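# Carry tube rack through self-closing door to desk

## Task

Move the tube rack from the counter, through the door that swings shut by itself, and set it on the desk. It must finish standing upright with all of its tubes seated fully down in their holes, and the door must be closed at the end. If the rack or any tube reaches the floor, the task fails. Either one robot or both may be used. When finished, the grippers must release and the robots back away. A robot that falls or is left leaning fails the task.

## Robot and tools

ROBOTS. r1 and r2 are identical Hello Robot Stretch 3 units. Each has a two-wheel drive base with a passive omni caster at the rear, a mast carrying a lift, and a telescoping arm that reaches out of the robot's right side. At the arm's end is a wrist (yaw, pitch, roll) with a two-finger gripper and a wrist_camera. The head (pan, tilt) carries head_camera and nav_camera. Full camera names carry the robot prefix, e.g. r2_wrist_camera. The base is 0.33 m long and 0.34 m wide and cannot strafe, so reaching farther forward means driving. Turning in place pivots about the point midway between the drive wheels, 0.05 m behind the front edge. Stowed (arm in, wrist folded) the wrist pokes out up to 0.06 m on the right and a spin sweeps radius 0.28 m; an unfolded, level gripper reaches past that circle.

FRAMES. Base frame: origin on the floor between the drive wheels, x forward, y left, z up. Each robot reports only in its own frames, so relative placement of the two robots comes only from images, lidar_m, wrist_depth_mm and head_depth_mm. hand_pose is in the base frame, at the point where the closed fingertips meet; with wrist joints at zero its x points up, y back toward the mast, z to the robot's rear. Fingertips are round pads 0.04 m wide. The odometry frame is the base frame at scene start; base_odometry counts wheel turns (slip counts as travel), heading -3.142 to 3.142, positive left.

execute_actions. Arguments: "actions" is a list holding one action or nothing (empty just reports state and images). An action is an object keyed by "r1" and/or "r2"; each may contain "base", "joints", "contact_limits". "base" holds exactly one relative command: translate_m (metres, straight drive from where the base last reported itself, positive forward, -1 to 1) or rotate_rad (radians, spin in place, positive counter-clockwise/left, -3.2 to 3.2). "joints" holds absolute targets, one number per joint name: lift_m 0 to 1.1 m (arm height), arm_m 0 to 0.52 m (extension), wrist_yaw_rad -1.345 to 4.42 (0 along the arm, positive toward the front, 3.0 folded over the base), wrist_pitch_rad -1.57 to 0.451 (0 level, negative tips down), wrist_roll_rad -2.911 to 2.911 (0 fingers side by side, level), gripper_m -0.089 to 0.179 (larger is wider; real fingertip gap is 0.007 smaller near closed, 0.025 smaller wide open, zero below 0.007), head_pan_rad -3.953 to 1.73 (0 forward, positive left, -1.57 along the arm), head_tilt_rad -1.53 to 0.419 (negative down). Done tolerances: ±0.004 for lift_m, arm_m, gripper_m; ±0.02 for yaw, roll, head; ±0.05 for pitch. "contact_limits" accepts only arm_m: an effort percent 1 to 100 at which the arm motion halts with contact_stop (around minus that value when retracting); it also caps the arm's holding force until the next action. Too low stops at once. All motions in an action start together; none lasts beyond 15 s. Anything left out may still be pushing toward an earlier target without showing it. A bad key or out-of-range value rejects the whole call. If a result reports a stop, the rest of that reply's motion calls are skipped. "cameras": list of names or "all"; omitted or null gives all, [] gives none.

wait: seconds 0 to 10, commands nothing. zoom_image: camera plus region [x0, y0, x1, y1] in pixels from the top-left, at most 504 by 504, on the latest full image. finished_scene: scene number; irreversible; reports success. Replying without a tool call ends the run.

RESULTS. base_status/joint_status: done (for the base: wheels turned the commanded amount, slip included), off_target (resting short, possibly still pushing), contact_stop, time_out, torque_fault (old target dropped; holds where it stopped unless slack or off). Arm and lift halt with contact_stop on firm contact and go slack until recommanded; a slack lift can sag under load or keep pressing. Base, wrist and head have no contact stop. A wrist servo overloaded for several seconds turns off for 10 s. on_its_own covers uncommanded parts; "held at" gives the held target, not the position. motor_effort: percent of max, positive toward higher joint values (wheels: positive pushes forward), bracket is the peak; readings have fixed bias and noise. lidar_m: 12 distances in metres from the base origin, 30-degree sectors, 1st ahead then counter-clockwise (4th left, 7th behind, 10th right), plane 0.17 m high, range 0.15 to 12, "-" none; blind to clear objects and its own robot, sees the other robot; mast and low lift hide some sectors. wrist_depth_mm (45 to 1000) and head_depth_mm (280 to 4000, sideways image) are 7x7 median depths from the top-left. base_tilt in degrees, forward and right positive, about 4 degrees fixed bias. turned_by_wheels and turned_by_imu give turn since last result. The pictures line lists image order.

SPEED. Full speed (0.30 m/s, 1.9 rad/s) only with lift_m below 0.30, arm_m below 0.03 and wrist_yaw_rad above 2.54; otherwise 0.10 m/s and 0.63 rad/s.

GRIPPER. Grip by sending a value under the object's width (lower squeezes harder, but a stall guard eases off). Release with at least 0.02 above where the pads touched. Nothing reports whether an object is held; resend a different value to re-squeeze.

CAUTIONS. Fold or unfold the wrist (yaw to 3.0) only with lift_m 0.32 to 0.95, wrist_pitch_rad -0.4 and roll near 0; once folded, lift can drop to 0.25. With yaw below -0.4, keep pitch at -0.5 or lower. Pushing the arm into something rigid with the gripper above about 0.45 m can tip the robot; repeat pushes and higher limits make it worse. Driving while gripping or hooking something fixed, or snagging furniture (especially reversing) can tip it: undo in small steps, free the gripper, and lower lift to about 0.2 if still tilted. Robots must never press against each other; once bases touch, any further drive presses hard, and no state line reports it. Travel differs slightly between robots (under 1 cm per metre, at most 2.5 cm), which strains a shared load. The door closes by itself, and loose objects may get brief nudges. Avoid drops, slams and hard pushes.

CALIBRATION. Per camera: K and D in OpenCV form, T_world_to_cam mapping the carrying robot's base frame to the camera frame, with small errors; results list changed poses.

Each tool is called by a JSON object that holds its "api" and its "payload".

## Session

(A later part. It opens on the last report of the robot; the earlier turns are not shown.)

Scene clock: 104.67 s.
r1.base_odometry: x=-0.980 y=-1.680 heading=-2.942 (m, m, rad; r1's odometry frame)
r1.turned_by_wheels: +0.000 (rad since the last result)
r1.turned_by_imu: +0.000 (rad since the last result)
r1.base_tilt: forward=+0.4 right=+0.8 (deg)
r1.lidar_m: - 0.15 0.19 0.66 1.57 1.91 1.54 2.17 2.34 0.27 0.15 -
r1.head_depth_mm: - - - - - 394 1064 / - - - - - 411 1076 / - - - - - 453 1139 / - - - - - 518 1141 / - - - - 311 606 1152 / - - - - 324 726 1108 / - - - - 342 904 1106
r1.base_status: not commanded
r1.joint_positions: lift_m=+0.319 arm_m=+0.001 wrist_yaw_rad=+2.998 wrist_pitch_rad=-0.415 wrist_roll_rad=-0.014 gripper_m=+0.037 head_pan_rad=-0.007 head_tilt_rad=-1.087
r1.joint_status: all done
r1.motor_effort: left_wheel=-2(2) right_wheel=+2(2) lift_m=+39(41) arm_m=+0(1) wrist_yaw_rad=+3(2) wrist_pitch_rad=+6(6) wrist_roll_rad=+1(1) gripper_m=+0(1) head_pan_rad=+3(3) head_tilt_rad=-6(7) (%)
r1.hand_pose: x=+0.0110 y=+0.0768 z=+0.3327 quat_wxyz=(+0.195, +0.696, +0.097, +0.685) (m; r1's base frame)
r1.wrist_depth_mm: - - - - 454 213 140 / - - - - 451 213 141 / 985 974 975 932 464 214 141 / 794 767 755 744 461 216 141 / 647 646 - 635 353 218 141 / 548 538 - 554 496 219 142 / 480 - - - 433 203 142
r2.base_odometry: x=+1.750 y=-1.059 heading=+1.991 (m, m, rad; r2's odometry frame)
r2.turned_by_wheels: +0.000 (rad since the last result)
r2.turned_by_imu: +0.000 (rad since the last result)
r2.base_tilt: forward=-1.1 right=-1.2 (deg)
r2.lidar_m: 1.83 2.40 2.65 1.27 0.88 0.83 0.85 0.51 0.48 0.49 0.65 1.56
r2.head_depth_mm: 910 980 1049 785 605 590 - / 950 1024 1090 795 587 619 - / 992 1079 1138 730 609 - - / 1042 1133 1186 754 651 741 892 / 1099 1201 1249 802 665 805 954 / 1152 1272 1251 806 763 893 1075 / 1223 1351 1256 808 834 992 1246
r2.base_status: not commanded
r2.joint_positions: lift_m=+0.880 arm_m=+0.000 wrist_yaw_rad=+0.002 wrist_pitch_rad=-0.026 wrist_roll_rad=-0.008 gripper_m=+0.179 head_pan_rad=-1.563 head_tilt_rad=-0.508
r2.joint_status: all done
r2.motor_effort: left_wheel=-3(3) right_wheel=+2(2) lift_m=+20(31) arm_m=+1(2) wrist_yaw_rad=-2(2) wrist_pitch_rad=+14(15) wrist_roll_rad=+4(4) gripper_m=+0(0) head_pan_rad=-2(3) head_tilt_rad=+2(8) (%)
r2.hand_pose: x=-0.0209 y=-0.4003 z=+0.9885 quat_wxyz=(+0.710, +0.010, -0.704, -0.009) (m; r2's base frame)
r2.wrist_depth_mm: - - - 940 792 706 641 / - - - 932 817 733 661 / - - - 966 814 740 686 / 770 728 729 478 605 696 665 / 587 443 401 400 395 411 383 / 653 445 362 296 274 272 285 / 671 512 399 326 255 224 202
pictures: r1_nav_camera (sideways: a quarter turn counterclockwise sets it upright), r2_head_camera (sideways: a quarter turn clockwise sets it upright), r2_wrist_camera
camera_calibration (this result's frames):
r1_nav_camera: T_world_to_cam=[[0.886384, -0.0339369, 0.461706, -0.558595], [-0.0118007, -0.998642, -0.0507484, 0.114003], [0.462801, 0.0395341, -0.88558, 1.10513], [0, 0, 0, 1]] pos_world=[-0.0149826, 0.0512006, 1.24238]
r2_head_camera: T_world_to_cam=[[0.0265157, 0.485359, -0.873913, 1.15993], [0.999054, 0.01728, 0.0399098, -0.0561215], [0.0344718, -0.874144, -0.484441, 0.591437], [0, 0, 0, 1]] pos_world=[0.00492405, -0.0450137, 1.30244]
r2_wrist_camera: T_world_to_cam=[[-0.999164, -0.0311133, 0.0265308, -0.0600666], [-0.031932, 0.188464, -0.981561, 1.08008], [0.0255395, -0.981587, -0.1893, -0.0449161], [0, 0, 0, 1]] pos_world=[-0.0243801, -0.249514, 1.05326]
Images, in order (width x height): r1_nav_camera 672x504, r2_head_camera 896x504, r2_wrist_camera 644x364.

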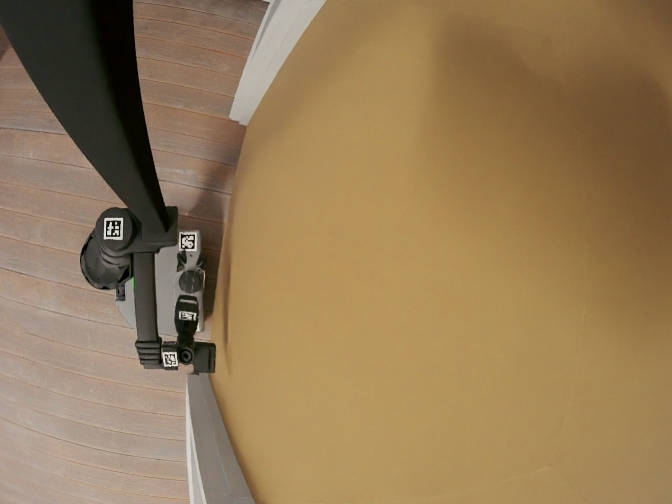

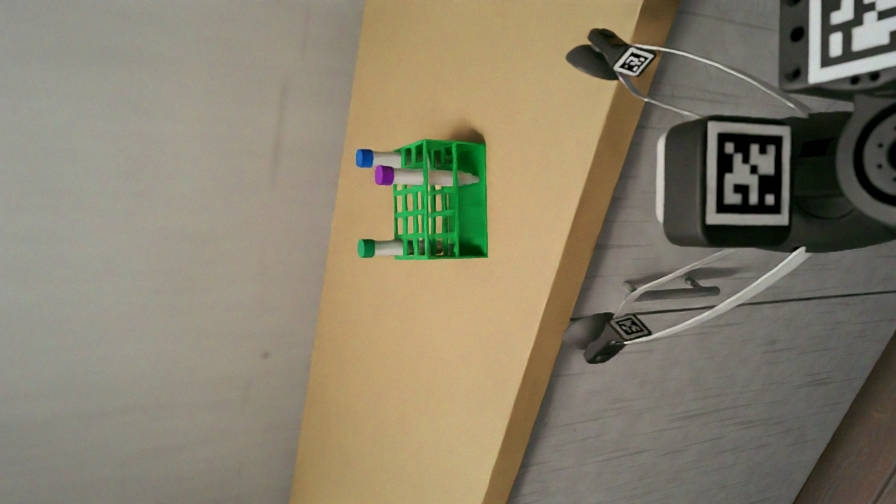

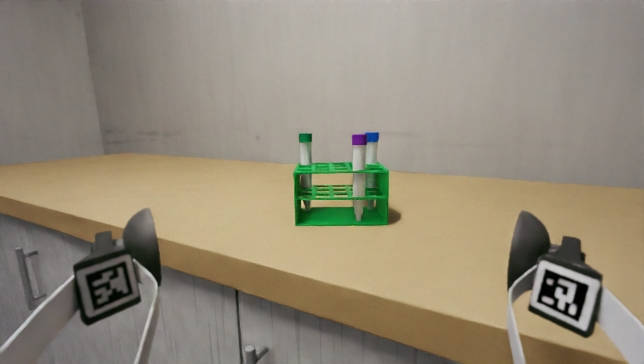

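{"api": "execute_actions", "payload": {"actions": [{"r1":{"base":{"translate_m":0.3}},"r2":{"joints":{"wrist_pitch_rad":0.02,"lift_m":0.855,"arm_m":0.19}}}], "cameras": ["r1_nav_camera","r2_head_camera","r2_wrist_camera"]}}

Scene clock: 116.67 s.
r1.base_odometry: x=-1.274 y=-1.740 heading=-2.942 (m, m, rad; r1's odometry frame)
r1.turned_by_wheels: +0.000 (rad since the last result)
r1.turned_by_imu: -0.007 (rad since the last result)
r1.base_tilt: forward=+0.4 right=+0.9 (deg)
r1.lidar_m: - - 0.15 0.18 1.52 2.10 1.84 2.50 0.43 1.34 0.21 0.15
r1.head_depth_mm: - - - - 385 1181 1116 / - - - - 343 1160 - / - - - - 318 733 - / - - - - - 532 - / - - - - - 437 - / - - - - - 389 1081 / - - - - - 354 1071
r1.base_status: done
r1.joint_positions: lift_m=+0.319 arm_m=+0.001 wrist_yaw_rad=+2.998 wrist_pitch_rad=-0.416 wrist_roll_rad=-0.014 gripper_m=+0.037 head_pan_rad=-0.007 head_tilt_rad=-1.095
r1.joint_status: not commanded
r1.motor_effort: left_wheel=+7(65) right_wheel=+0(56) lift_m=+37(39) arm_m=+0(1) wrist_yaw_rad=+2(5) wrist_pitch_rad=+6(6) wrist_roll_rad=+1(1) gripper_m=+0(1) head_pan_rad=+3(4) head_tilt_rad=-2(6) (%)
r1.hand_pose: x=+0.0109 y=+0.0768 z=+0.3326 quat_wxyz=(+0.195, +0.695, +0.098, +0.685) (m; r1's base frame)
r1.wrist_depth_mm: - - 539 260 170 124 99 / - - 637 290 180 131 103 / - 951 705 328 194 138 107 / 780 763 729 362 205 145 111 / 649 623 - 405 199 153 116 / 537 540 - 383 275 159 121 / 469 - - - 264 162 127
r2.base_odometry: x=+1.750 y=-1.059 heading=+1.991 (m, m, rad; r2's odometry frame)
r2.turned_by_wheels: +0.000 (rad since the last result)
r2.turned_by_imu: -0.001 (rad since the last result)
r2.base_tilt: forward=-1.1 right=-1.3 (deg)
r2.lidar_m: 1.83 2.39 2.65 1.03 0.88 0.83 0.85 0.51 0.48 0.49 0.65 1.55
r2.head_depth_mm: 909 984 1047 789 - - 668 / 951 1024 1087 828 - 660 717 / 989 1079 1141 749 - 710 786 / 1044 1131 1190 756 668 744 860 / 1089 1199 1251 846 687 808 959 / 1160 1263 1256 806 762 894 1077 / 1217 1355 1261 804 836 988 1244
r2.base_status: not commanded
r2.joint_positions: lift_m=+0.855 arm_m=+0.190 wrist_yaw_rad=+0.001 wrist_pitch_rad=-0.004 wrist_roll_rad=-0.007 gripper_m=+0.179 head_pan_rad=-1.563 head_tilt_rad=-0.507
r2.joint_status: all done
r2.motor_effort: left_wheel=-3(2) right_wheel=+2(2) lift_m=+20(20) arm_m=+2(1) wrist_yaw_rad=-1(1) wrist_pitch_rad=+14(15) wrist_roll_rad=+4(4) gripper_m=+1(0) head_pan_rad=-2(2) head_tilt_rad=+2(2) (%)
r2.hand_pose: x=-0.0212 y=-0.5909 z=+0.9689 quat_wxyz=(+0.710, +0.002, -0.704, -0.001) (m; r2's base frame)
r2.wrist_depth_mm: - - 862 734 652 581 522 / - - 899 774 659 591 525 / - - 900 767 652 592 549 / 709 704 698 489 277 587 550 / 364 393 355 314 278 365 343 / 261 230 241 235 236 236 248 / 176 183 183 183 180 180 172
pictures: r1_nav_camera (sideways: a quarter turn counterclockwise sets it upright), r2_head_camera (sideways: a quarter turn clockwise sets it upright), r2_wrist_camera
camera_calibration (this result's frames):
r1_nav_camera: T_world_to_cam=[[0.890021, -0.0341995, 0.454634, -0.549406], [-0.0124716, -0.998636, -0.0507062, 0.113952], [0.455748, 0.0394596, -0.889234, 1.10992], [0, 0, 0, 1]] pos_world=[-0.015442, 0.0512095, 1.24254]
r2_head_camera: T_world_to_cam=[[0.0265432, 0.485095, -0.874058, 1.16012], [0.999055, 0.0172396, 0.0399069, -0.0561178], [0.034427, -0.874291, -0.484179, 0.591096], [0, 0, 0, 1]] pos_world=[0.00492169, -0.0450135, 1.30245]
r2_wrist_camera: T_world_to_cam=[[-0.999218, -0.0295251, 0.0263118, -0.0645856], [-0.0308992, 0.167589, -0.985373, 1.08818], [0.0246837, -0.985415, -0.16837, -0.258203], [0, 0, 0, 1]] pos_world=[-0.0245378, -0.438711, 1.03049]
Images, in order (width x height): r1_nav_camera 672x504, r2_head_camera 896x504, r2_wrist_camera 644x364.

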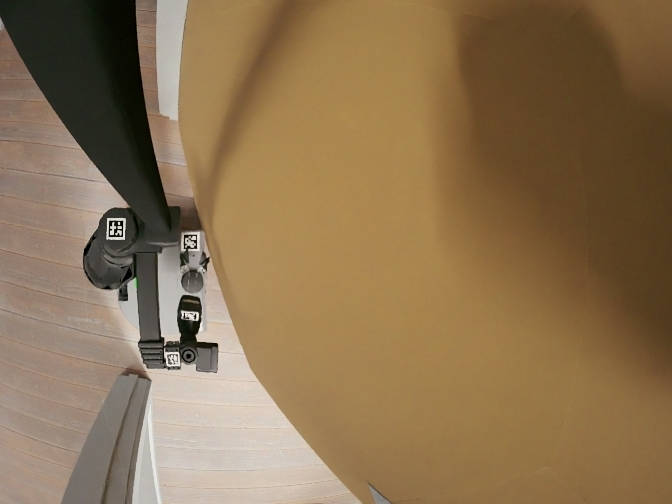

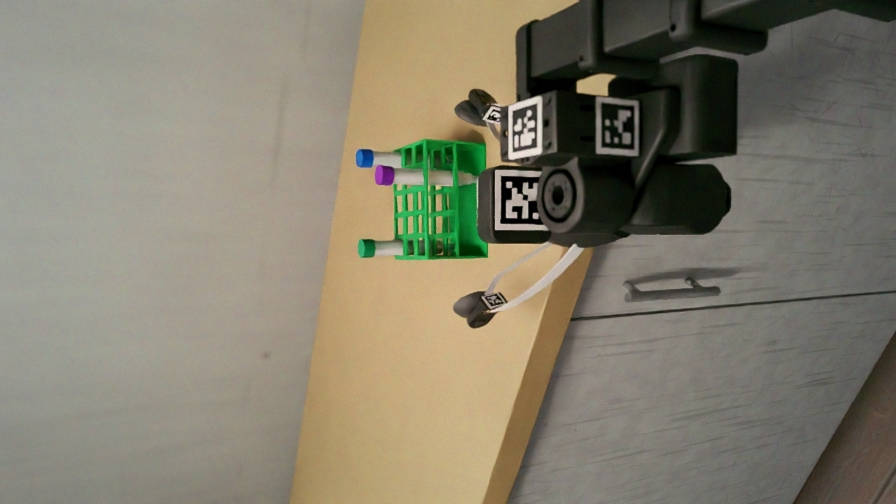

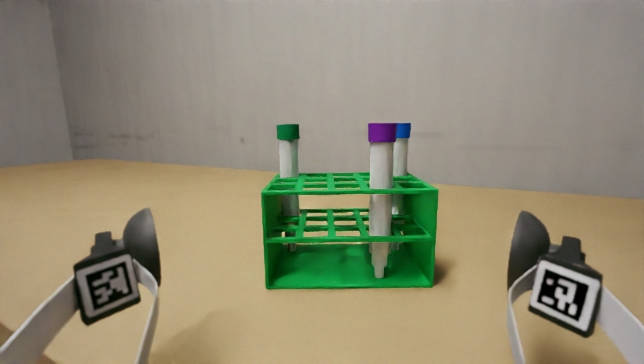

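{"api": "execute_actions", "payload": {"actions": [{"r1":{"base":{"translate_m":0.15}},"r2":{"base":{"translate_m":-0.011},"joints":{"lift_m":0.838}}}], "cameras": []}}

{"api": "execute_actions", "payload": {"actions": [{"r1":{"base":{"translate_m":0.2}},"r2":{"joints":{"arm_m":0.305}}}], "cameras": ["r1_nav_camera","r2_nav_camera","r2_wrist_camera"]}}

Scene clock: 128.20 s.
r1.base_odometry: x=-1.421 y=-1.770 heading=-2.941 (m, m, rad; r1's odometry frame)
r1.turned_by_wheels: +0.000 (rad since the last result)
r1.turned_by_imu: +0.002 (rad since the last result)
r1.base_tilt: forward=+0.4 right=+0.9 (deg)
r1.lidar_m: 0.15 - 0.15 0.18 0.44 2.22 1.98 0.53 0.51 1.24 1.93 0.20
r1.head_depth_mm: - - 317 489 1299 1212 1110 / - - - 383 835 1200 - / - - - 333 569 1183 - / - - - 301 430 1099 - / - - - - 348 675 - / - - - - 317 488 1077 / - - - - - 383 809
r1.base_status: done
r1.joint_positions: lift_m=+0.319 arm_m=+0.001 wrist_yaw_rad=+2.998 wrist_pitch_rad=-0.416 wrist_roll_rad=-0.014 gripper_m=+0.037 head_pan_rad=-0.007 head_tilt_rad=-1.095
r1.joint_status: not commanded
r1.motor_effort: left_wheel=+7(58) right_wheel=+1(5) lift_m=+38(37) arm_m=+0(0) wrist_yaw_rad=+2(3) wrist_pitch_rad=+6(6) wrist_roll_rad=+1(1) gripper_m=+0(1) head_pan_rad=+3(3) head_tilt_rad=-2(4) (%)
r1.hand_pose: x=+0.0109 y=+0.0768 z=+0.3326 quat_wxyz=(+0.195, +0.695, +0.098, +0.685) (m; r1's base frame)
r1.wrist_depth_mm: - - 326 235 181 147 124 / - - 356 258 194 157 131 / - 984 412 286 212 167 138 / 778 779 457 324 229 179 146 / 641 629 - 360 232 193 156 / 540 535 - 378 309 205 166 / 472 - - - 312 217 177
r2.base_odometry: x=+1.755 y=-1.069 heading=+1.991 (m, m, rad; r2's odometry frame)
r2.turned_by_wheels: +0.000 (rad since the last result)
r2.turned_by_imu: -0.001 (rad since the last result)
r2.base_tilt: forward=-1.1 right=-1.2 (deg)
r2.lidar_m: 1.85 2.41 1.11 1.19 0.87 0.82 0.84 0.50 0.48 0.49 0.64 1.54
r2.head_depth_mm: 902 976 1042 789 629 - 668 / 949 1023 1082 794 - - 709 / 985 1070 1141 718 - - 775 / 1039 1131 1176 731 662 737 853 / 1087 1197 1240 803 674 799 942 / 1144 1264 1258 802 751 883 1058 / 1213 1341 1250 806 824 983 1225
r2.base_status: done
r2.joint_positions: lift_m=+0.838 arm_m=+0.190 wrist_yaw_rad=+0.001 wrist_pitch_rad=-0.004 wrist_roll_rad=-0.007 gripper_m=+0.179 head_pan_rad=-1.563 head_tilt_rad=-0.507
r2.joint_status: all done
r2.motor_effort: left_wheel=-2(10) right_wheel=+2(4) lift_m=+20(21) arm_m=+1(2) wrist_yaw_rad=-1(1) wrist_pitch_rad=+14(13) wrist_roll_rad=+4(4) gripper_m=+0(0) head_pan_rad=-3(4) head_tilt_rad=+2(2) (%)
r2.hand_pose: x=-0.0212 y=-0.5909 z=+0.9519 quat_wxyz=(+0.710, +0.002, -0.704, -0.001) (m; r2's base frame)
r2.wrist_depth_mm: - - 869 728 636 567 514 / - - 890 775 671 594 529 / - - 905 769 656 600 537 / 613 596 503 286 285 551 538 / 315 342 300 271 274 314 298 / 226 197 210 208 206 203 217 / 156 159 158 156 157 155 148
pictures: none
No camera images: the call's "cameras" was empty. Leave "cameras" out to get every camera's image.

Scene clock: 131.37 s.
r1.base_odometry: x=-1.617 y=-1.809 heading=-2.941 (m, m, rad; r1's odometry frame)
r1.turned_by_wheels: +0.000 (rad since the last result)
r1.turned_by_imu: +0.001 (rad since the last result)
r1.base_tilt: forward=+0.3 right=+0.8 (deg)
r1.lidar_m: 0.19 0.16 0.16 0.18 0.29 2.27 2.18 0.66 0.83 1.22 1.97 2.14
r1.head_depth_mm: 1995 1778 1607 1442 1318 1205 1117 / 297 378 1567 1435 1306 1202 - / - 308 398 664 1289 1201 - / - - 324 452 734 1188 - / - - 293 356 513 918 - / - - - 306 395 596 1042 / - - - - 321 441 704
r1.base_status: done
r1.joint_positions: lift_m=+0.319 arm_m=+0.001 wrist_yaw_rad=+2.998 wrist_pitch_rad=-0.416 wrist_roll_rad=-0.014 gripper_m=+0.037 head_pan_rad=-0.007 head_tilt_rad=-1.095
r1.joint_status: not commanded
r1.motor_effort: left_wheel=+12(51) right_wheel=+1(5) lift_m=+38(38) arm_m=+0(0) wrist_yaw_rad=+2(1) wrist_pitch_rad=+6(6) wrist_roll_rad=+1(1) gripper_m=+0(0) head_pan_rad=+2(2) head_tilt_rad=-3(3) (%)
r1.hand_pose: x=+0.0109 y=+0.0768 z=+0.3326 quat_wxyz=(+0.195, +0.695, +0.098, +0.685) (m; r1's base frame)
r1.wrist_depth_mm: 444 - 263 221 190 165 146 / 534 - 293 244 205 176 155 / 685 519 325 270 223 191 166 / 739 617 370 304 244 208 178 / 634 620 - 339 256 227 193 / 547 544 - 370 332 247 209 / 479 - - - 349 268 229
r2.base_odometry: x=+1.755 y=-1.069 heading=+1.991 (m, m, rad; r2's odometry frame)
r2.turned_by_wheels: +0.000 (rad since the last result)
r2.turned_by_imu: +0.000 (rad since the last result)
r2.base_tilt: forward=-1.1 right=-1.2 (deg)
r2.lidar_m: 1.84 2.41 1.29 1.33 0.87 0.82 0.83 0.50 0.48 0.49 0.64 1.54
r2.head_depth_mm: 908 968 1048 793 - - 677 / 948 1021 1084 881 562 626 707 / 988 1071 1146 743 - 671 776 / 1039 1130 1175 751 648 730 852 / 1085 1186 1241 802 672 798 945 / 1150 1271 1243 807 752 880 1055 / 1218 1343 1269 810 827 984 1223
r2.base_status: not commanded
r2.joint_positions: lift_m=+0.838 arm_m=+0.305 wrist_yaw_rad=+0.001 wrist_pitch_rad=+0.002 wrist_roll_rad=-0.007 gripper_m=+0.179 head_pan_rad=-1.563 head_tilt_rad=-0.507
r2.joint_status: all done
r2.motor_effort: left_wheel=-3(5) right_wheel=+2(3) lift_m=+20(20) arm_m=+2(3) wrist_yaw_rad=-1(1) wrist_pitch_rad=+10(14) wrist_roll_rad=+4(4) gripper_m=+0(0) head_pan_rad=-3(3) head_tilt_rad=+2(2) (%)
r2.hand_pose: x=-0.0212 y=-0.7060 z=+0.9534 quat_wxyz=(+0.710, +0.000, -0.704, +0.001) (m; r2's base frame)
r2.wrist_depth_mm: - 869 745 620 554 487 435 / - 926 748 653 541 509 450 / - 943 756 673 159 518 459 / 644 635 166 185 132 507 465 / 321 120 146 164 118 121 300 / 230 119 138 141 121 121 219 / 154 153 144 148 141 143 149
pictures: r1_nav_camera (sideways: a quarter turn counterclockwise sets it upright), r2_nav_camera (sideways: a quarter turn counterclockwise sets it upright), r2_wrist_camera
camera_calibration (this result's frames):
r1_nav_camera: T_world_to_cam=[[0.890024, -0.0341273, 0.454634, -0.549406], [-0.0123907, -0.998637, -0.0507062, 0.113951], [0.455745, 0.0394966, -0.889234, 1.10992], [0, 0, 0, 1]] pos_world=[-0.0154461, 0.0512078, 1.24254]
r2_nav_camera: T_world_to_cam=[[0.0253267, -0.493443, 0.869409, -1.09647], [-0.999426, -0.0320787, 0.0109076, 0.0448339], [0.0225072, -0.869186, -0.493973, 0.601424], [0, 0, 0, 1]] pos_world=[0.0590417, -0.0168583, 1.24988]
r2_wrist_camera: T_world_to_cam=[[-0.999221, -0.0292825, 0.0264492, -0.0675586], [-0.0308475, 0.161704, -0.986357, 1.08901], [0.0246061, -0.986405, -0.162481, -0.380558], [0, 0, 0, 1]] pos_world=[-0.0245488, -0.553459, 1.0141]
Images, in order (width x height): r1_nav_camera 672x504, r2_nav_camera 672x504, r2_wrist_camera 644x364.

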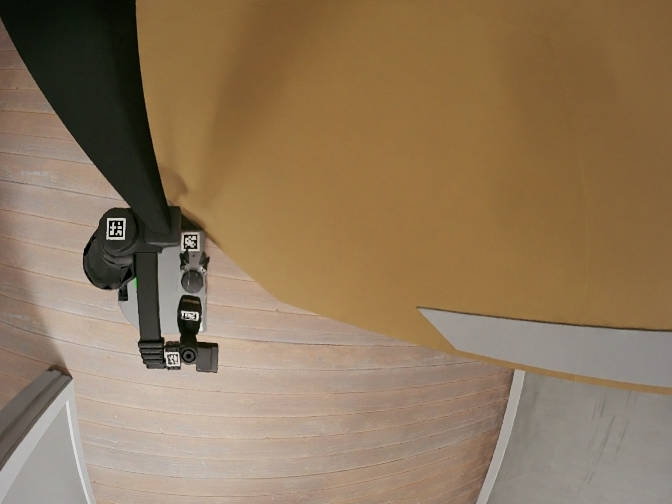

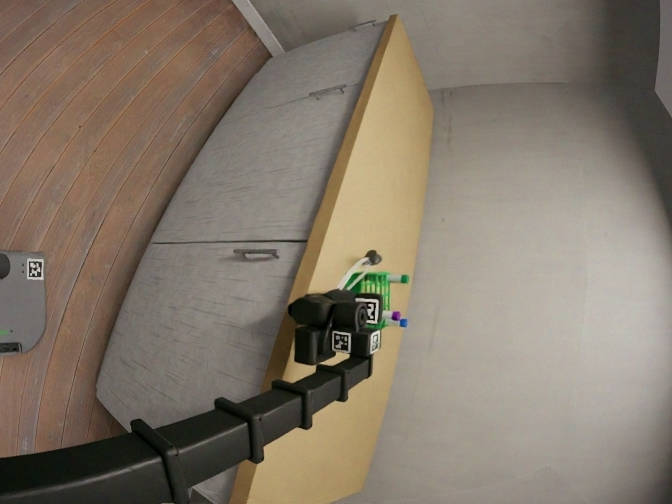

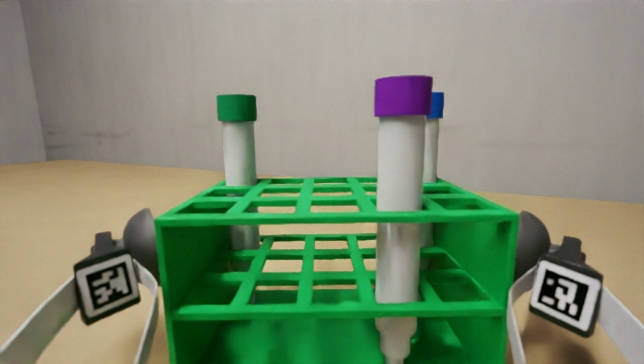

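{"api": "execute_actions", "payload": {"actions": [{"r1":{"base":{"rotate_rad":0.5}},"r2":{"joints":{"gripper_m":0.05}}}], "cameras": []}}

{"api": "execute_actions", "payload": {"actions": [{"r1":{"base":{"translate_m":0.42}},"r2":{"joints":{"lift_m":0.89}}}], "cameras": ["r1_nav_camera","r2_nav_camera","r2_wrist_camera"]}}

Scene clock: 142.30 s.
r1.base_odometry: x=-1.617 y=-1.809 heading=-2.441 (m, m, rad; r1's odometry frame)
r1.turned_by_wheels: +0.500 (rad since the last result)
r1.turned_by_imu: +0.509 (rad since the last result)
r1.base_tilt: forward=+0.4 right=+0.8 (deg)
r1.lidar_m: - - 0.15 0.19 2.20 2.18 0.66 0.80 1.22 1.95 0.17 0.15
r1.head_depth_mm: - - - - 329 1167 1114 / - - - - - 751 - / - - - - - 552 - / - - - - - 474 - / - - - - - 422 - / - - - - - 383 1079 / - - - - - 353 1083
r1.base_status: done
r1.joint_positions: lift_m=+0.319 arm_m=+0.001 wrist_yaw_rad=+2.998 wrist_pitch_rad=-0.416 wrist_roll_rad=-0.014 gripper_m=+0.037 head_pan_rad=-0.007 head_tilt_rad=-1.095
r1.joint_status: not commanded
r1.motor_effort: left_wheel=+1(7) right_wheel=+3(7) lift_m=+37(38) arm_m=+0(0) wrist_yaw_rad=+2(1) wrist_pitch_rad=+6(6) wrist_roll_rad=+1(1) gripper_m=+1(1) head_pan_rad=+3(3) head_tilt_rad=-2(3) (%)
r1.hand_pose: x=+0.0109 y=+0.0768 z=+0.3326 quat_wxyz=(+0.195, +0.695, +0.098, +0.685) (m; r1's base frame)
r1.wrist_depth_mm: - - 723 271 166 119 93 / - - 844 301 176 124 96 / - 985 846 339 188 130 99 / 778 780 743 383 198 137 103 / 632 631 - 415 189 144 108 / 547 538 - 382 264 149 112 / 481 - - - 253 150 117
r2.base_odometry: x=+1.755 y=-1.069 heading=+1.991 (m, m, rad; r2's odometry frame)
r2.turned_by_wheels: +0.000 (rad since the last result)
r2.turned_by_imu: -0.001 (rad since the last result)
r2.base_tilt: forward=-1.1 right=-1.2 (deg)
r2.lidar_m: 1.84 2.40 1.21 1.33 0.87 0.82 0.83 0.50 0.48 0.49 0.64 1.54
r2.head_depth_mm: 908 977 1045 789 - - 678 / 943 1023 1082 884 560 627 708 / 991 1067 1145 715 - 673 776 / 1031 1123 1184 742 644 729 848 / 1090 1187 1243 806 672 799 950 / 1145 1266 1247 804 750 880 1057 / 1207 1341 1270 805 827 979 1222
r2.base_status: not commanded
r2.joint_positions: lift_m=+0.838 arm_m=+0.305 wrist_yaw_rad=+0.001 wrist_pitch_rad=+0.002 wrist_roll_rad=-0.007 gripper_m=+0.052 head_pan_rad=-1.563 head_tilt_rad=-0.507
r2.joint_status: all done
r2.motor_effort: left_wheel=-2(2) right_wheel=+2(3) lift_m=+20(20) arm_m=+2(2) wrist_yaw_rad=-1(1) wrist_pitch_rad=+10(10) wrist_roll_rad=+4(4) gripper_m=-47(100) head_pan_rad=-3(3) head_tilt_rad=+2(1) (%)
r2.hand_pose: x=-0.0212 y=-0.7060 z=+0.9536 quat_wxyz=(+0.710, +0.000, -0.704, +0.001) (m; r2's base frame)
r2.wrist_depth_mm: - 865 725 632 554 493 447 / - 917 770 646 555 496 454 / - 923 757 666 545 517 464 / 638 615 174 512 126 502 463 / 322 354 153 197 134 142 303 / 216 - 136 151 133 141 208 / - 161 148 155 147 150 157
pictures: none
No camera images: the call's "cameras" was empty. Leave "cameras" out to get every camera's image.

Scene clock: 148.00 s.
r1.base_odometry: x=-1.938 y=-2.080 heading=-2.441 (m, m, rad; r1's odometry frame)
r1.turned_by_wheels: +0.000 (rad since the last result)
r1.turned_by_imu: +0.002 (rad since the last result)
r1.base_tilt: forward=+0.4 right=+0.9 (deg)
r1.lidar_m: 0.18 0.16 0.16 0.18 0.31 2.54 1.08 1.36 1.47 2.24 1.81 1.80
r1.head_depth_mm: 1864 1799 1608 1434 1319 1210 1112 / 1947 1784 1582 1446 1307 1201 - / 1946 1779 1602 1448 1306 1204 - / - - 1525 441 1257 1178 - / - - - 329 481 870 - / - - - 297 375 576 1033 / - - - - 317 431 715
r1.base_status: done
r1.joint_positions: lift_m=+0.319 arm_m=+0.001 wrist_yaw_rad=+2.998 wrist_pitch_rad=-0.416 wrist_roll_rad=-0.014 gripper_m=+0.037 head_pan_rad=-0.007 head_tilt_rad=-1.095
r1.joint_status: not commanded
r1.motor_effort: left_wheel=+6(48) right_wheel=+2(7) lift_m=+37(37) arm_m=+0(0) wrist_yaw_rad=+1(2) wrist_pitch_rad=+6(6) wrist_roll_rad=+1(1) gripper_m=+0(1) head_pan_rad=+2(2) head_tilt_rad=-4(3) (%)
r1.hand_pose: x=+0.0109 y=+0.0768 z=+0.3326 quat_wxyz=(+0.195, +0.695, +0.098, +0.685) (m; r1's base frame)
r1.wrist_depth_mm: 504 - 269 221 187 163 142 / 644 - 300 244 203 173 150 / 915 580 335 272 221 187 161 / 799 715 376 306 240 202 173 / 639 638 - 341 251 220 184 / 547 534 - 367 329 241 201 / 469 - - - 342 259 221
r2.base_odometry: x=+1.755 y=-1.069 heading=+1.991 (m, m, rad; r2's odometry frame)
r2.turned_by_wheels: +0.000 (rad since the last result)
r2.turned_by_imu: -0.001 (rad since the last result)
r2.base_tilt: forward=-1.1 right=-1.2 (deg)
r2.lidar_m: 1.84 2.41 1.55 1.81 0.87 0.82 0.84 0.50 0.48 0.49 0.64 1.54
r2.head_depth_mm: 903 975 1050 876 - 589 658 / 951 1020 1086 - 563 625 710 / 986 1070 1134 - 586 671 774 / 1037 1128 1179 727 640 734 853 / 1085 1196 1239 800 672 803 945 / 1144 1262 1260 802 752 879 1060 / 1214 1337 1261 810 824 980 1225
r2.base_status: not commanded
r2.joint_positions: lift_m=+0.890 arm_m=+0.305 wrist_yaw_rad=+0.001 wrist_pitch_rad=-0.007 wrist_roll_rad=-0.007 gripper_m=+0.086 head_pan_rad=-1.563 head_tilt_rad=-0.507
r2.joint_status: all done
r2.on_its_own: gripper_m is held at +0.085, not at your +0.050, by its stall guard, which is still easing
r2.motor_effort: left_wheel=-2(2) right_wheel=+2(2) lift_m=+36(38) arm_m=+2(2) wrist_yaw_rad=-1(0) wrist_pitch_rad=+15(16) wrist_roll_rad=+4(4) gripper_m=-21(47) head_pan_rad=-4(3) head_tilt_rad=+2(2) (%)
r2.hand_pose: x=-0.0213 y=-0.7058 z=+1.0023 quat_wxyz=(+0.710, +0.003, -0.704, -0.003) (m; r2's base frame)
r2.wrist_depth_mm: - 859 742 623 551 494 442 / - 896 748 647 552 505 458 / - 981 739 684 546 508 464 / 889 865 177 647 131 514 470 / 456 501 156 197 164 140 426 / 310 - 141 146 133 140 297 / 236 234 151 158 147 208 225
pictures: r1_nav_camera (sideways: a quarter turn counterclockwise sets it upright), r2_nav_camera (sideways: a quarter turn counterclockwise sets it upright), r2_wrist_camera
camera_calibration (this result's frames):
r1_nav_camera: T_world_to_cam=[[0.890027, -0.0340661, 0.454634, -0.549405], [-0.012322, -0.998638, -0.0507062, 0.113951], [0.455742, 0.0395279, -0.889234, 1.10993], [0, 0, 0, 1]] pos_world=[-0.0154497, 0.0512063, 1.24254]
r2_nav_camera: T_world_to_cam=[[0.0253268, -0.493443, 0.869409, -1.09647], [-0.999426, -0.0320789, 0.0109076, 0.0448339], [0.0225074, -0.869186, -0.493972, 0.601424], [0, 0, 0, 1]] pos_world=[0.0590417, -0.0168583, 1.24988]
r2_wrist_camera: T_world_to_cam=[[-0.999225, -0.0293885, 0.0261782, -0.0686838], [-0.0308197, 0.170612, -0.984856, 1.14199], [0.0244772, -0.9849, -0.171385, -0.362451], [0, 0, 0, 1]] pos_world=[-0.024563, -0.553833, 1.06438]
Images, in order (width x height): r1_nav_camera 672x504, r2_nav_camera 672x504, r2_wrist_camera 644x364.

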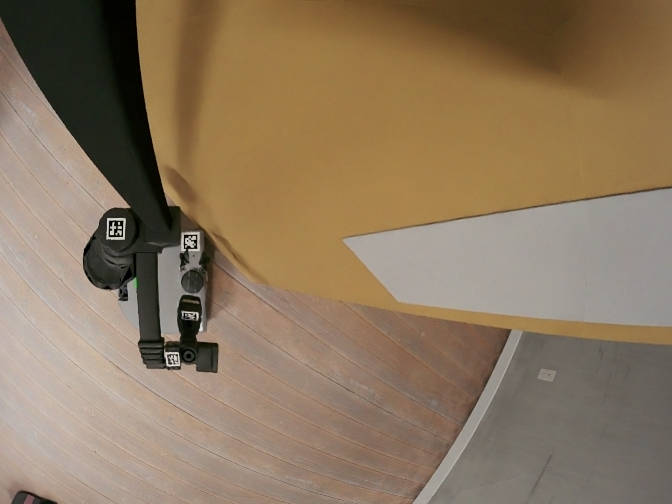

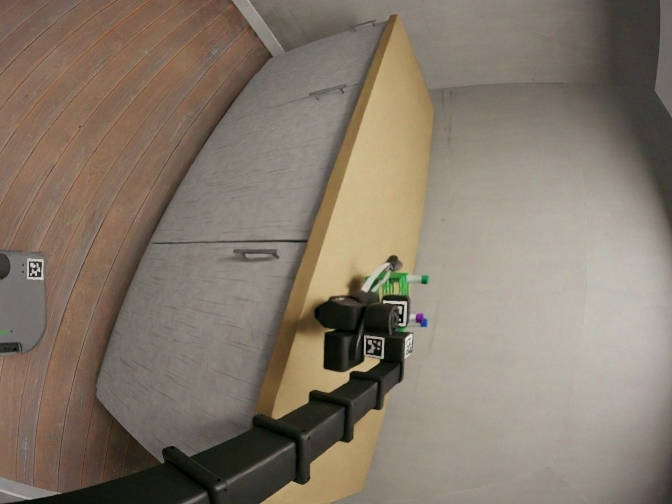

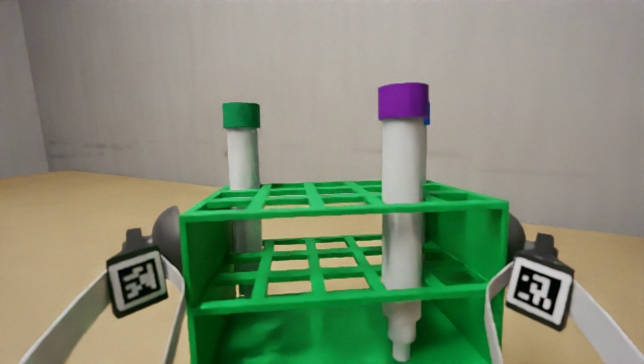

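{"api": "execute_actions", "payload": {"actions": [{"r1":{"base":{"rotate_rad":0.85}},"r2":{"base":{"rotate_rad":1.564},"joints":{"gripper_m":0.088,"arm_m":0,"head_pan_rad":0,"head_tilt_rad":-0.7}}}], "cameras": ["r2_wrist_camera"]}}

{"api": "execute_actions", "payload": {"actions": [{"r1":{"base":{"translate_m":0.2}},"r2":{"base":{"translate_m":0.7},"joints":{"wrist_yaw_rad":1.8,"lift_m":0.75}}}], "cameras": ["r1_nav_camera","r2_nav_camera","r2_wrist_camera"]}}

Scene clock: 164.93 s.
r1.base_odometry: x=-1.938 y=-2.080 heading=-1.592 (m, m, rad; r1's odometry frame)
r1.turned_by_wheels: +0.850 (rad since the last result)
r1.turned_by_imu: +0.819 (rad since the last result)
r1.base_tilt: forward=+0.3 right=+0.9 (deg)
r1.lidar_m: - - 0.15 0.52 1.11 1.08 1.53 2.08 1.92 1.80 0.15 -
r1.head_depth_mm: - - - - - - 1104 / - - - - - - 540 / - - - - - 362 - / - - - - - 392 - / - - - - - 469 - / - - - - - 497 1123 / - - - - - 558 1102
r1.base_status: done
r1.joint_positions: lift_m=+0.320 arm_m=+0.001 wrist_yaw_rad=+2.999 wrist_pitch_rad=-0.416 wrist_roll_rad=-0.013 gripper_m=+0.037 head_pan_rad=-0.005 head_tilt_rad=-1.094
r1.joint_status: not commanded
r1.motor_effort: left_wheel=-3(33) right_wheel=+14(69) lift_m=+32(38) arm_m=-1(1) wrist_yaw_rad=+2(2) wrist_pitch_rad=+6(7) wrist_roll_rad=+0(0) gripper_m=+1(0) head_pan_rad=+2(5) head_tilt_rad=-3(3) (%)
r1.hand_pose: x=+0.0106 y=+0.0767 z=+0.3328 quat_wxyz=(+0.195, +0.696, +0.098, +0.685) (m; r1's base frame)
r1.wrist_depth_mm: - - - - 261 131 89 / - - - - 264 133 89 / - 963 928 925 269 135 90 / 774 768 750 749 273 136 90 / 627 628 - 610 215 138 91 / 539 541 - 548 341 138 92 / 479 - - - 289 131 93
r2.base_odometry: x=+1.755 y=-1.069 heading=-2.729 (m, m, rad; r2's odometry frame)
r2.turned_by_wheels: +1.564 (rad since the last result)
r2.turned_by_imu: +1.550 (rad since the last result)
r2.base_tilt: forward=-1.1 right=-1.2 (deg)
r2.lidar_m: 1.76 0.87 0.82 0.84 0.50 0.48 0.49 0.64 1.55 1.84 2.41 1.51
r2.head_depth_mm: 1439 1574 1641 1699 1622 1357 1172 / 1531 1694 1889 1970 1622 1366 1179 / 1622 1800 2043 2034 1629 1379 1175 / 1809 2050 2312 2017 1634 1378 1184 / 2622 2977 2675 2015 1614 1363 1190 / 2754 3188 2636 1956 1548 1368 1186 / 2870 1080 1139 1230 1338 1342 1188
r2.base_status: done
r2.joint_positions: lift_m=+0.890 arm_m=+0.000 wrist_yaw_rad=+0.000 wrist_pitch_rad=-0.008 wrist_roll_rad=-0.007 gripper_m=+0.102 head_pan_rad=-0.007 head_tilt_rad=-0.691
r2.joint_status: gripper_m off_target (ended at +0.102, target +0.088); the others done
r2.on_its_own: gripper_m is held at +0.101, not at your +0.088, by its stall guard, which is still easing
r2.motor_effort: left_wheel=-2(10) right_wheel=+2(9) lift_m=+36(36) arm_m=-2(2) wrist_yaw_rad=-1(0) wrist_pitch_rad=+16(16) wrist_roll_rad=+4(4) gripper_m=-25(100) head_pan_rad=+4(35) head_tilt_rad=-3(15) (%)
r2.hand_pose: x=-0.0214 y=-0.4012 z=+1.0021 quat_wxyz=(+0.710, +0.003, -0.704, -0.003) (m; r2's base frame)
r2.wrist_depth_mm: - - - - - - - / - - - - - - - / - - - - - - - / - - 180 - 130 - - / - - 157 196 162 140 - / - - 140 146 133 140 - / - - 151 159 148 - -
pictures: r2_wrist_camera
camera_calibration (this result's frames):
r2_wrist_camera: T_world_to_cam=[[-0.999237, -0.0290224, 0.0261378, -0.0596393], [-0.0307404, 0.171566, -0.984693, 1.09], [0.0240938, -0.984745, -0.172327, -0.0615133], [0, 0, 0, 1]] pos_world=[-0.0246045, -0.249313, 1.06428]
Images, in order (width x height): r2_wrist_camera 644x364.

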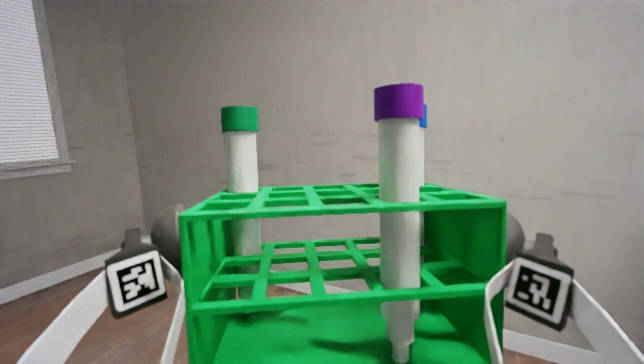

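Scene clock: 173.43 s.
r1.base_odometry: x=-1.942 y=-2.280 heading=-1.591 (m, m, rad; r1's odometry frame)
r1.turned_by_wheels: +0.000 (rad since the last result)
r1.turned_by_imu: +0.003 (rad since the last result)
r1.base_tilt: forward=+0.4 right=+0.9 (deg)
r1.lidar_m: - - 0.15 0.19 2.98 1.23 1.15 2.28 1.90 1.78 0.15 -
r1.head_depth_mm: - - - - - 1159 1113 / - - - - - 559 - / - - - - - 473 - / - - - - - 404 - / - - - - - 371 - / - - - - - 362 1092 / - - - - - - 1080
r1.base_status: done
r1.joint_positions: lift_m=+0.320 arm_m=+0.001 wrist_yaw_rad=+2.999 wrist_pitch_rad=-0.417 wrist_roll_rad=-0.013 gripper_m=+0.037 head_pan_rad=-0.007 head_tilt_rad=-1.098
r1.joint_status: not commanded
r1.motor_effort: left_wheel=+11(48) right_wheel=+1(29) lift_m=+32(32) arm_m=+0(1) wrist_yaw_rad=+2(0) wrist_pitch_rad=+6(7) wrist_roll_rad=+0(0) gripper_m=+0(0) head_pan_rad=+2(4) head_tilt_rad=-1(3) (%)
r1.hand_pose: x=+0.0106 y=+0.0767 z=+0.3328 quat_wxyz=(+0.195, +0.696, +0.098, +0.685) (m; r1's base frame)
r1.wrist_depth_mm: - - - 314 155 103 77 / - - - 350 164 107 79 / 991 969 949 391 175 111 82 / 772 785 749 459 182 115 84 / 648 644 - 460 165 120 86 / 541 539 - 401 238 123 89 / 469 - - - 221 122 92
r2.base_odometry: x=+1.114 y=-1.350 heading=-2.729 (m, m, rad; r2's odometry frame)
r2.turned_by_wheels: +0.000 (rad since the last result)
r2.turned_by_imu: +0.005 (rad since the last result)
r2.base_tilt: forward=-1.2 right=-1.2 (deg)
r2.lidar_m: 1.23 0.52 0.51 0.52 0.68 1.11 1.14 1.49 2.12 2.17 1.28 1.09
r2.head_depth_mm: 989 1096 1225 1388 1559 413 392 / 1028 1146 1287 1482 1607 1360 386 / 1089 1220 1367 1564 1636 1367 389 / 1204 1360 2325 1885 1621 1378 1207 / 2027 2277 2489 2023 1639 1368 1188 / 2128 2399 2605 2036 1651 1373 1190 / 2238 2599 2600 2043 1654 1379 1164
r2.base_status: done
r2.joint_positions: lift_m=+0.750 arm_m=+0.000 wrist_yaw_rad=+1.798 wrist_pitch_rad=-0.009 wrist_roll_rad=-0.006 gripper_m=+0.114 head_pan_rad=-0.007 head_tilt_rad=-0.691
r2.joint_status: all done
r2.on_its_own: gripper_m is held at +0.113, not at your +0.088, by its stall guard, which is not easing now
r2.motor_effort: left_wheel=-3(6) right_wheel=+3(8) lift_m=+20(33) arm_m=-2(2) wrist_yaw_rad=+2(4) wrist_pitch_rad=+16(16) wrist_roll_rad=+3(4) gripper_m=-20(25) head_pan_rad=+3(3) head_tilt_rad=-3(3) (%)
r2.hand_pose: x=+0.2281 y=-0.0876 z=+0.8627 quat_wxyz=(+0.444, +0.554, -0.436, +0.553) (m; r2's base frame)
r2.wrist_depth_mm: - - - - - 905 756 / 425 - - - - 925 785 / 429 - - - - 930 807 / 437 - 183 - 129 945 807 / 450 - 158 197 162 145 829 / 446 - 141 147 133 140 832 / 455 - 152 159 149 957 879
pictures: r1_nav_camera (sideways: a quarter turn counterclockwise sets it upright), r2_nav_camera (sideways: a quarter turn counterclockwise sets it upright), r2_wrist_camera
camera_calibration (this result's frames):
r1_nav_camera: T_world_to_cam=[[0.89146, -0.0340536, 0.451817, -0.545745], [-0.0124574, -0.998637, -0.0506886, 0.113928], [0.452927, 0.0395584, -0.890669, 1.11181], [0, 0, 0, 1]] pos_world=[-0.0156385, 0.051207, 1.2426]
r2_nav_camera: T_world_to_cam=[[0.644985, 0.0170062, 0.764006, -0.962831], [0.0189721, -0.999801, 0.00623835, 0.0447025], [0.76396, 0.0104712, -0.645179, 0.793618], [0, 0, 0, 1]] pos_world=[0.0138707, 0.0527576, 1.24735]
r2_wrist_camera: T_world_to_cam=[[0.252955, -0.967132, 0.0258589, -0.165144], [-0.160806, -0.0683853, -0.984614, 0.915198], [0.954021, 0.244905, -0.172819, 0.113329], [0, 0, 0, 1]] pos_world=[0.0808252, -0.124885, 0.924973]
Images, in order (width x height): r1_nav_camera 672x504, r2_nav_camera 672x504, r2_wrist_camera 644x364.

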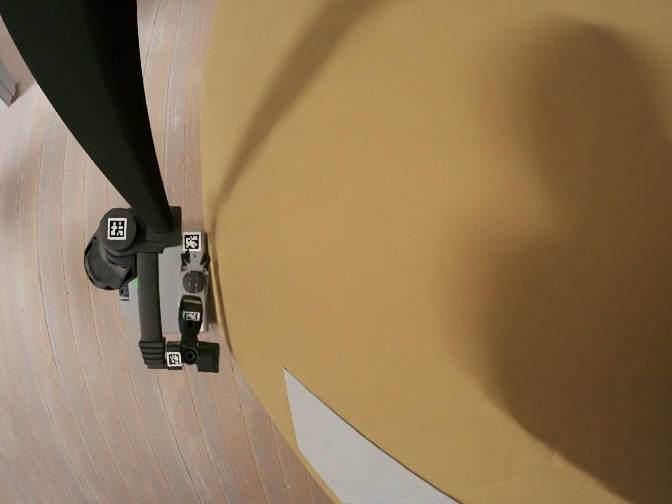

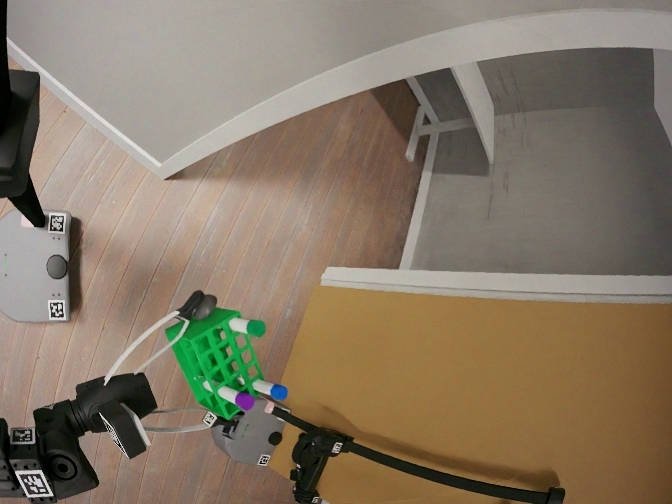

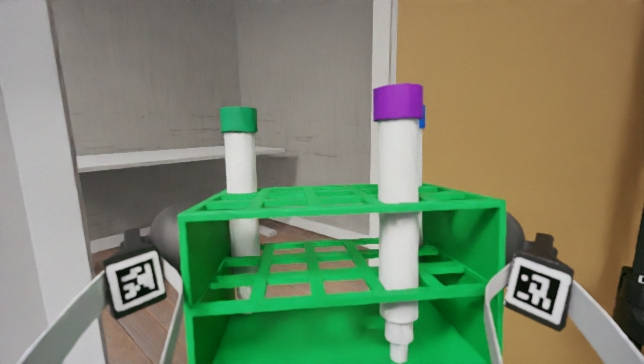

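{"api": "execute_actions", "payload": {"actions": [{"r1":{"base":{"translate_m":0.08}},"r2":{"base":{"translate_m":0.66}}}], "cameras": ["r2_nav_camera"]}}

{"api": "execute_actions", "payload": {"actions": [{"r2":{"base":{"rotate_rad":1.16}}}], "cameras": ["r2_nav_camera","r2_head_camera"]}}

Scene clock: 188.20 s.
r1.base_odometry: x=-1.944 y=-2.360 heading=-1.591 (m, m, rad; r1's odometry frame)
r1.turned_by_wheels: +0.000 (rad since the last result)
r1.turned_by_imu: +0.003 (rad since the last result)
r1.base_tilt: forward=+0.3 right=+0.8 (deg)
r1.lidar_m: - - 0.15 0.19 3.02 0.86 2.32 2.36 1.90 1.77 0.16 0.15
r1.head_depth_mm: - - - - - 1188 1111 / - - - - - 1162 - / - - - - - 544 - / - - - - - 474 - / - - - - - 427 - / - - - - - 388 1090 / - - - - - 356 1081
r1.base_status: done
r1.joint_positions: lift_m=+0.320 arm_m=+0.001 wrist_yaw_rad=+2.999 wrist_pitch_rad=-0.417 wrist_roll_rad=-0.013 gripper_m=+0.037 head_pan_rad=-0.007 head_tilt_rad=-1.098
r1.joint_status: not commanded
r1.motor_effort: left_wheel=+12(46) right_wheel=+1(4) lift_m=+32(32) arm_m=-1(1) wrist_yaw_rad=+1(2) wrist_pitch_rad=+6(6) wrist_roll_rad=+0(0) gripper_m=+0(0) head_pan_rad=+3(3) head_tilt_rad=-1(2) (%)
r1.hand_pose: x=+0.0106 y=+0.0767 z=+0.3328 quat_wxyz=(+0.195, +0.696, +0.098, +0.685) (m; r1's base frame)
r1.wrist_depth_mm: - - - 277 164 118 91 / - - - 305 176 122 95 / - 981 901 345 187 128 98 / 775 771 752 386 196 135 101 / 638 628 - 418 185 142 105 / 552 533 - 386 262 146 109 / 471 - - - 247 147 114
r2.base_odometry: x=+0.509 y=-1.615 heading=-2.729 (m, m, rad; r2's odometry frame)
r2.turned_by_wheels: +0.000 (rad since the last result)
r2.turned_by_imu: +0.004 (rad since the last result)
r2.base_tilt: forward=-1.1 right=-1.2 (deg)
r2.lidar_m: 0.63 1.94 1.91 2.40 0.44 0.67 1.74 2.31 2.42 2.15 0.70 0.63
r2.head_depth_mm: 490 541 613 698 812 414 392 / 514 569 636 729 856 959 386 / 570 635 713 817 957 1048 388 / 620 699 1683 1875 1550 1309 1205 / 1422 1604 1859 2009 1631 1380 1189 / 1508 1707 1998 2032 1643 1382 1184 / 1613 1824 2151 2018 1642 1382 1196
r2.base_status: done
r2.joint_positions: lift_m=+0.750 arm_m=+0.000 wrist_yaw_rad=+1.798 wrist_pitch_rad=-0.009 wrist_roll_rad=-0.006 gripper_m=+0.114 head_pan_rad=-0.007 head_tilt_rad=-0.691
r2.joint_status: not commanded
r2.on_its_own: gripper_m is held at +0.113, not at your +0.088, by its stall guard, which is not easing now
r2.motor_effort: left_wheel=-4(6) right_wheel=+2(8) lift_m=+21(21) arm_m=-1(2) wrist_yaw_rad=+2(2) wrist_pitch_rad=+16(16) wrist_roll_rad=+4(4) gripper_m=-20(20) head_pan_rad=+3(3) head_tilt_rad=-3(3) (%)
r2.hand_pose: x=+0.2281 y=-0.0875 z=+0.8627 quat_wxyz=(+0.444, +0.554, -0.436, +0.553) (m; r2's base frame)
r2.wrist_depth_mm: - - - - 486 421 372 / - - - - 481 430 377 / - - - - 473 441 383 / - - - 669 130 443 391 / - - 159 198 161 144 400 / - - 140 147 133 141 403 / - - 152 159 149 458 428
pictures: r2_nav_camera (sideways: a quarter turn counterclockwise sets it upright)
camera_calibration (this result's frames):
r2_nav_camera: T_world_to_cam=[[0.645032, 0.0170059, 0.763967, -0.962779], [0.0189725, -0.999801, 0.00623675, 0.0447046], [0.76392, 0.0104714, -0.645226, 0.793679], [0, 0, 0, 1]] pos_world=[0.0138674, 0.0527577, 1.24735]
Images, in order (width x height): r2_nav_camera 672x504.

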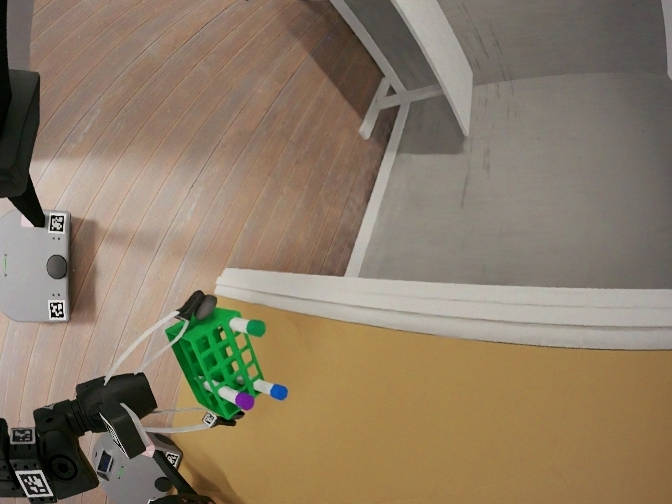

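Scene clock: 190.97 s.
r1.base_odometry: x=-1.944 y=-2.360 heading=-1.591 (m, m, rad; r1's odometry frame)
r1.turned_by_wheels: +0.000 (rad since the last result)
r1.turned_by_imu: +0.001 (rad since the last result)
r1.base_tilt: forward=+0.4 right=+0.8 (deg)
r1.lidar_m: - - 0.15 0.19 3.01 0.86 2.32 2.36 1.89 1.77 0.17 0.15
r1.head_depth_mm: - - - - - 1196 1116 / - - - - - 1156 - / - - - - - 545 - / - - - - - 473 - / - - - - - 427 - / - - - - - 388 1092 / - - - - - 356 1078
r1.base_status: not commanded
r1.joint_positions: lift_m=+0.320 arm_m=+0.001 wrist_yaw_rad=+2.999 wrist_pitch_rad=-0.417 wrist_roll_rad=-0.013 gripper_m=+0.037 head_pan_rad=-0.007 head_tilt_rad=-1.098
r1.joint_status: not commanded
r1.motor_effort: left_wheel=+11(11) right_wheel=+1(1) lift_m=+32(32) arm_m=+0(1) wrist_yaw_rad=+1(0) wrist_pitch_rad=+6(6) wrist_roll_rad=+0(0) gripper_m=+1(0) head_pan_rad=+2(2) head_tilt_rad=-2(2) (%)
r1.hand_pose: x=+0.0106 y=+0.0767 z=+0.3328 quat_wxyz=(+0.195, +0.696, +0.098, +0.685) (m; r1's base frame)
r1.wrist_depth_mm: - - - 274 165 117 92 / - - - 306 175 122 94 / 987 992 885 345 187 129 98 / 719 774 763 386 196 135 101 / 642 631 - 424 187 141 105 / 544 539 - 383 263 146 109 / 472 - - - 246 147 114
r2.base_odometry: x=+0.509 y=-1.615 heading=-1.569 (m, m, rad; r2's odometry frame)
r2.turned_by_wheels: +1.160 (rad since the last result)
r2.turned_by_imu: +1.150 (rad since the last result)
r2.base_tilt: forward=-1.1 right=-1.2 (deg)
r2.lidar_m: 1.91 0.48 0.42 1.06 1.79 2.47 2.42 0.74 0.67 0.63 0.70 2.17
r2.head_depth_mm: 1960 1777 2385 2003 1615 414 392 / 1995 1804 2398 2012 1622 1363 386 / 1992 1812 2446 2015 1636 1374 388 / 2027 1835 2451 2009 1629 1377 1208 / 2005 2241 2460 2020 1636 1379 1183 / 2048 2270 2489 2026 1653 1381 1188 / 2037 2284 2509 2015 1635 1381 1191
r2.base_status: done
r2.joint_positions: lift_m=+0.750 arm_m=+0.000 wrist_yaw_rad=+1.798 wrist_pitch_rad=-0.009 wrist_roll_rad=-0.006 gripper_m=+0.114 head_pan_rad=-0.007 head_tilt_rad=-0.691
r2.joint_status: not commanded
r2.on_its_own: gripper_m is held at +0.113, not at your +0.088, by its stall guard, which is not easing now
r2.motor_effort: left_wheel=-3(9) right_wheel=+3(6) lift_m=+21(21) arm_m=-2(1) wrist_yaw_rad=+2(2) wrist_pitch_rad=+16(16) wrist_roll_rad=+3(4) gripper_m=-21(20) head_pan_rad=+3(3) head_tilt_rad=-3(3) (%)
r2.hand_pose: x=+0.2281 y=-0.0875 z=+0.8627 quat_wxyz=(+0.444, +0.554, -0.436, +0.553) (m; r2's base frame)
r2.wrist_depth_mm: - - - - - - - / - - - - - - - / - - - - - - - / - - 182 - 130 - - / - - 158 198 162 144 - / - - 141 146 133 140 - / 419 - 151 159 148 - -
pictures: r2_head_camera (sideways: a quarter turn clockwise sets it upright), r2_nav_camera (sideways: a quarter turn counterclockwise sets it upright)
camera_calibration (this result's frames):
r2_head_camera: T_world_to_cam=[[-0.636511, 0.0347582, -0.770484, 1.02913], [0.00495459, 0.999148, 0.0409807, -0.0514421], [0.771251, 0.0222673, -0.636141, 0.784304], [0, 0, 0, 1]] pos_world=[0.0504112, -0.00183677, 1.29396]
r2_nav_camera: T_world_to_cam=[[0.645032, 0.017006, 0.763967, -0.962779], [0.0189726, -0.999801, 0.00623675, 0.0447046], [0.76392, 0.0104716, -0.645226, 0.793679], [0, 0, 0, 1]] pos_world=[0.0138673, 0.0527577, 1.24735]
Images, in order (width x height): r2_head_camera 896x504, r2_nav_camera 672x504.

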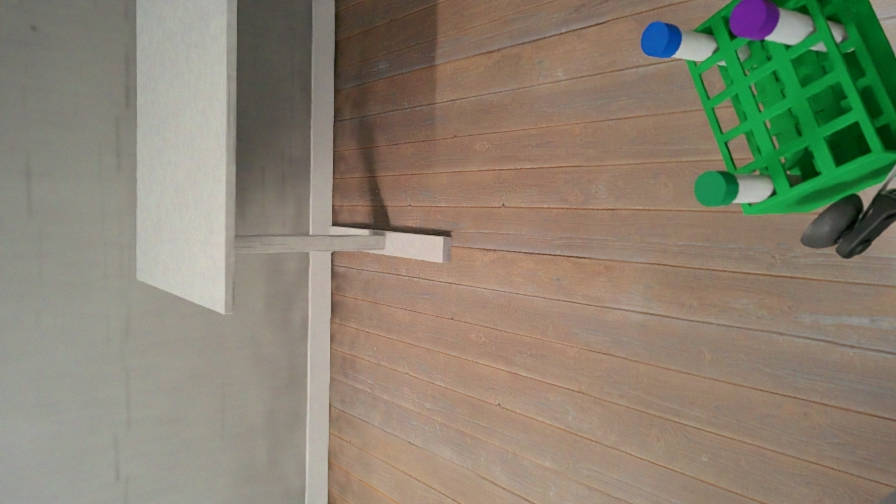

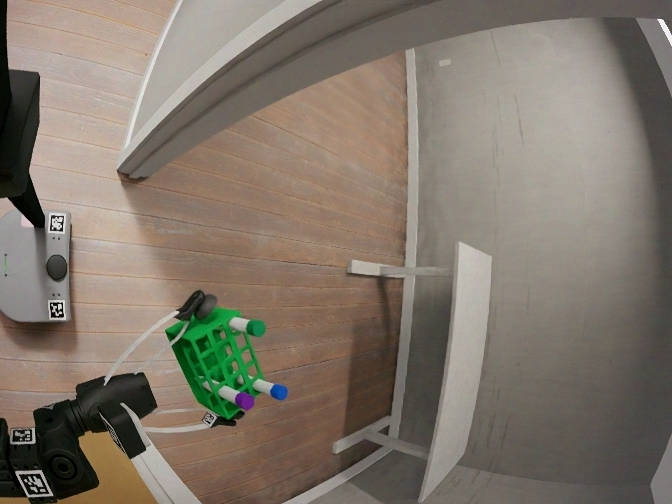

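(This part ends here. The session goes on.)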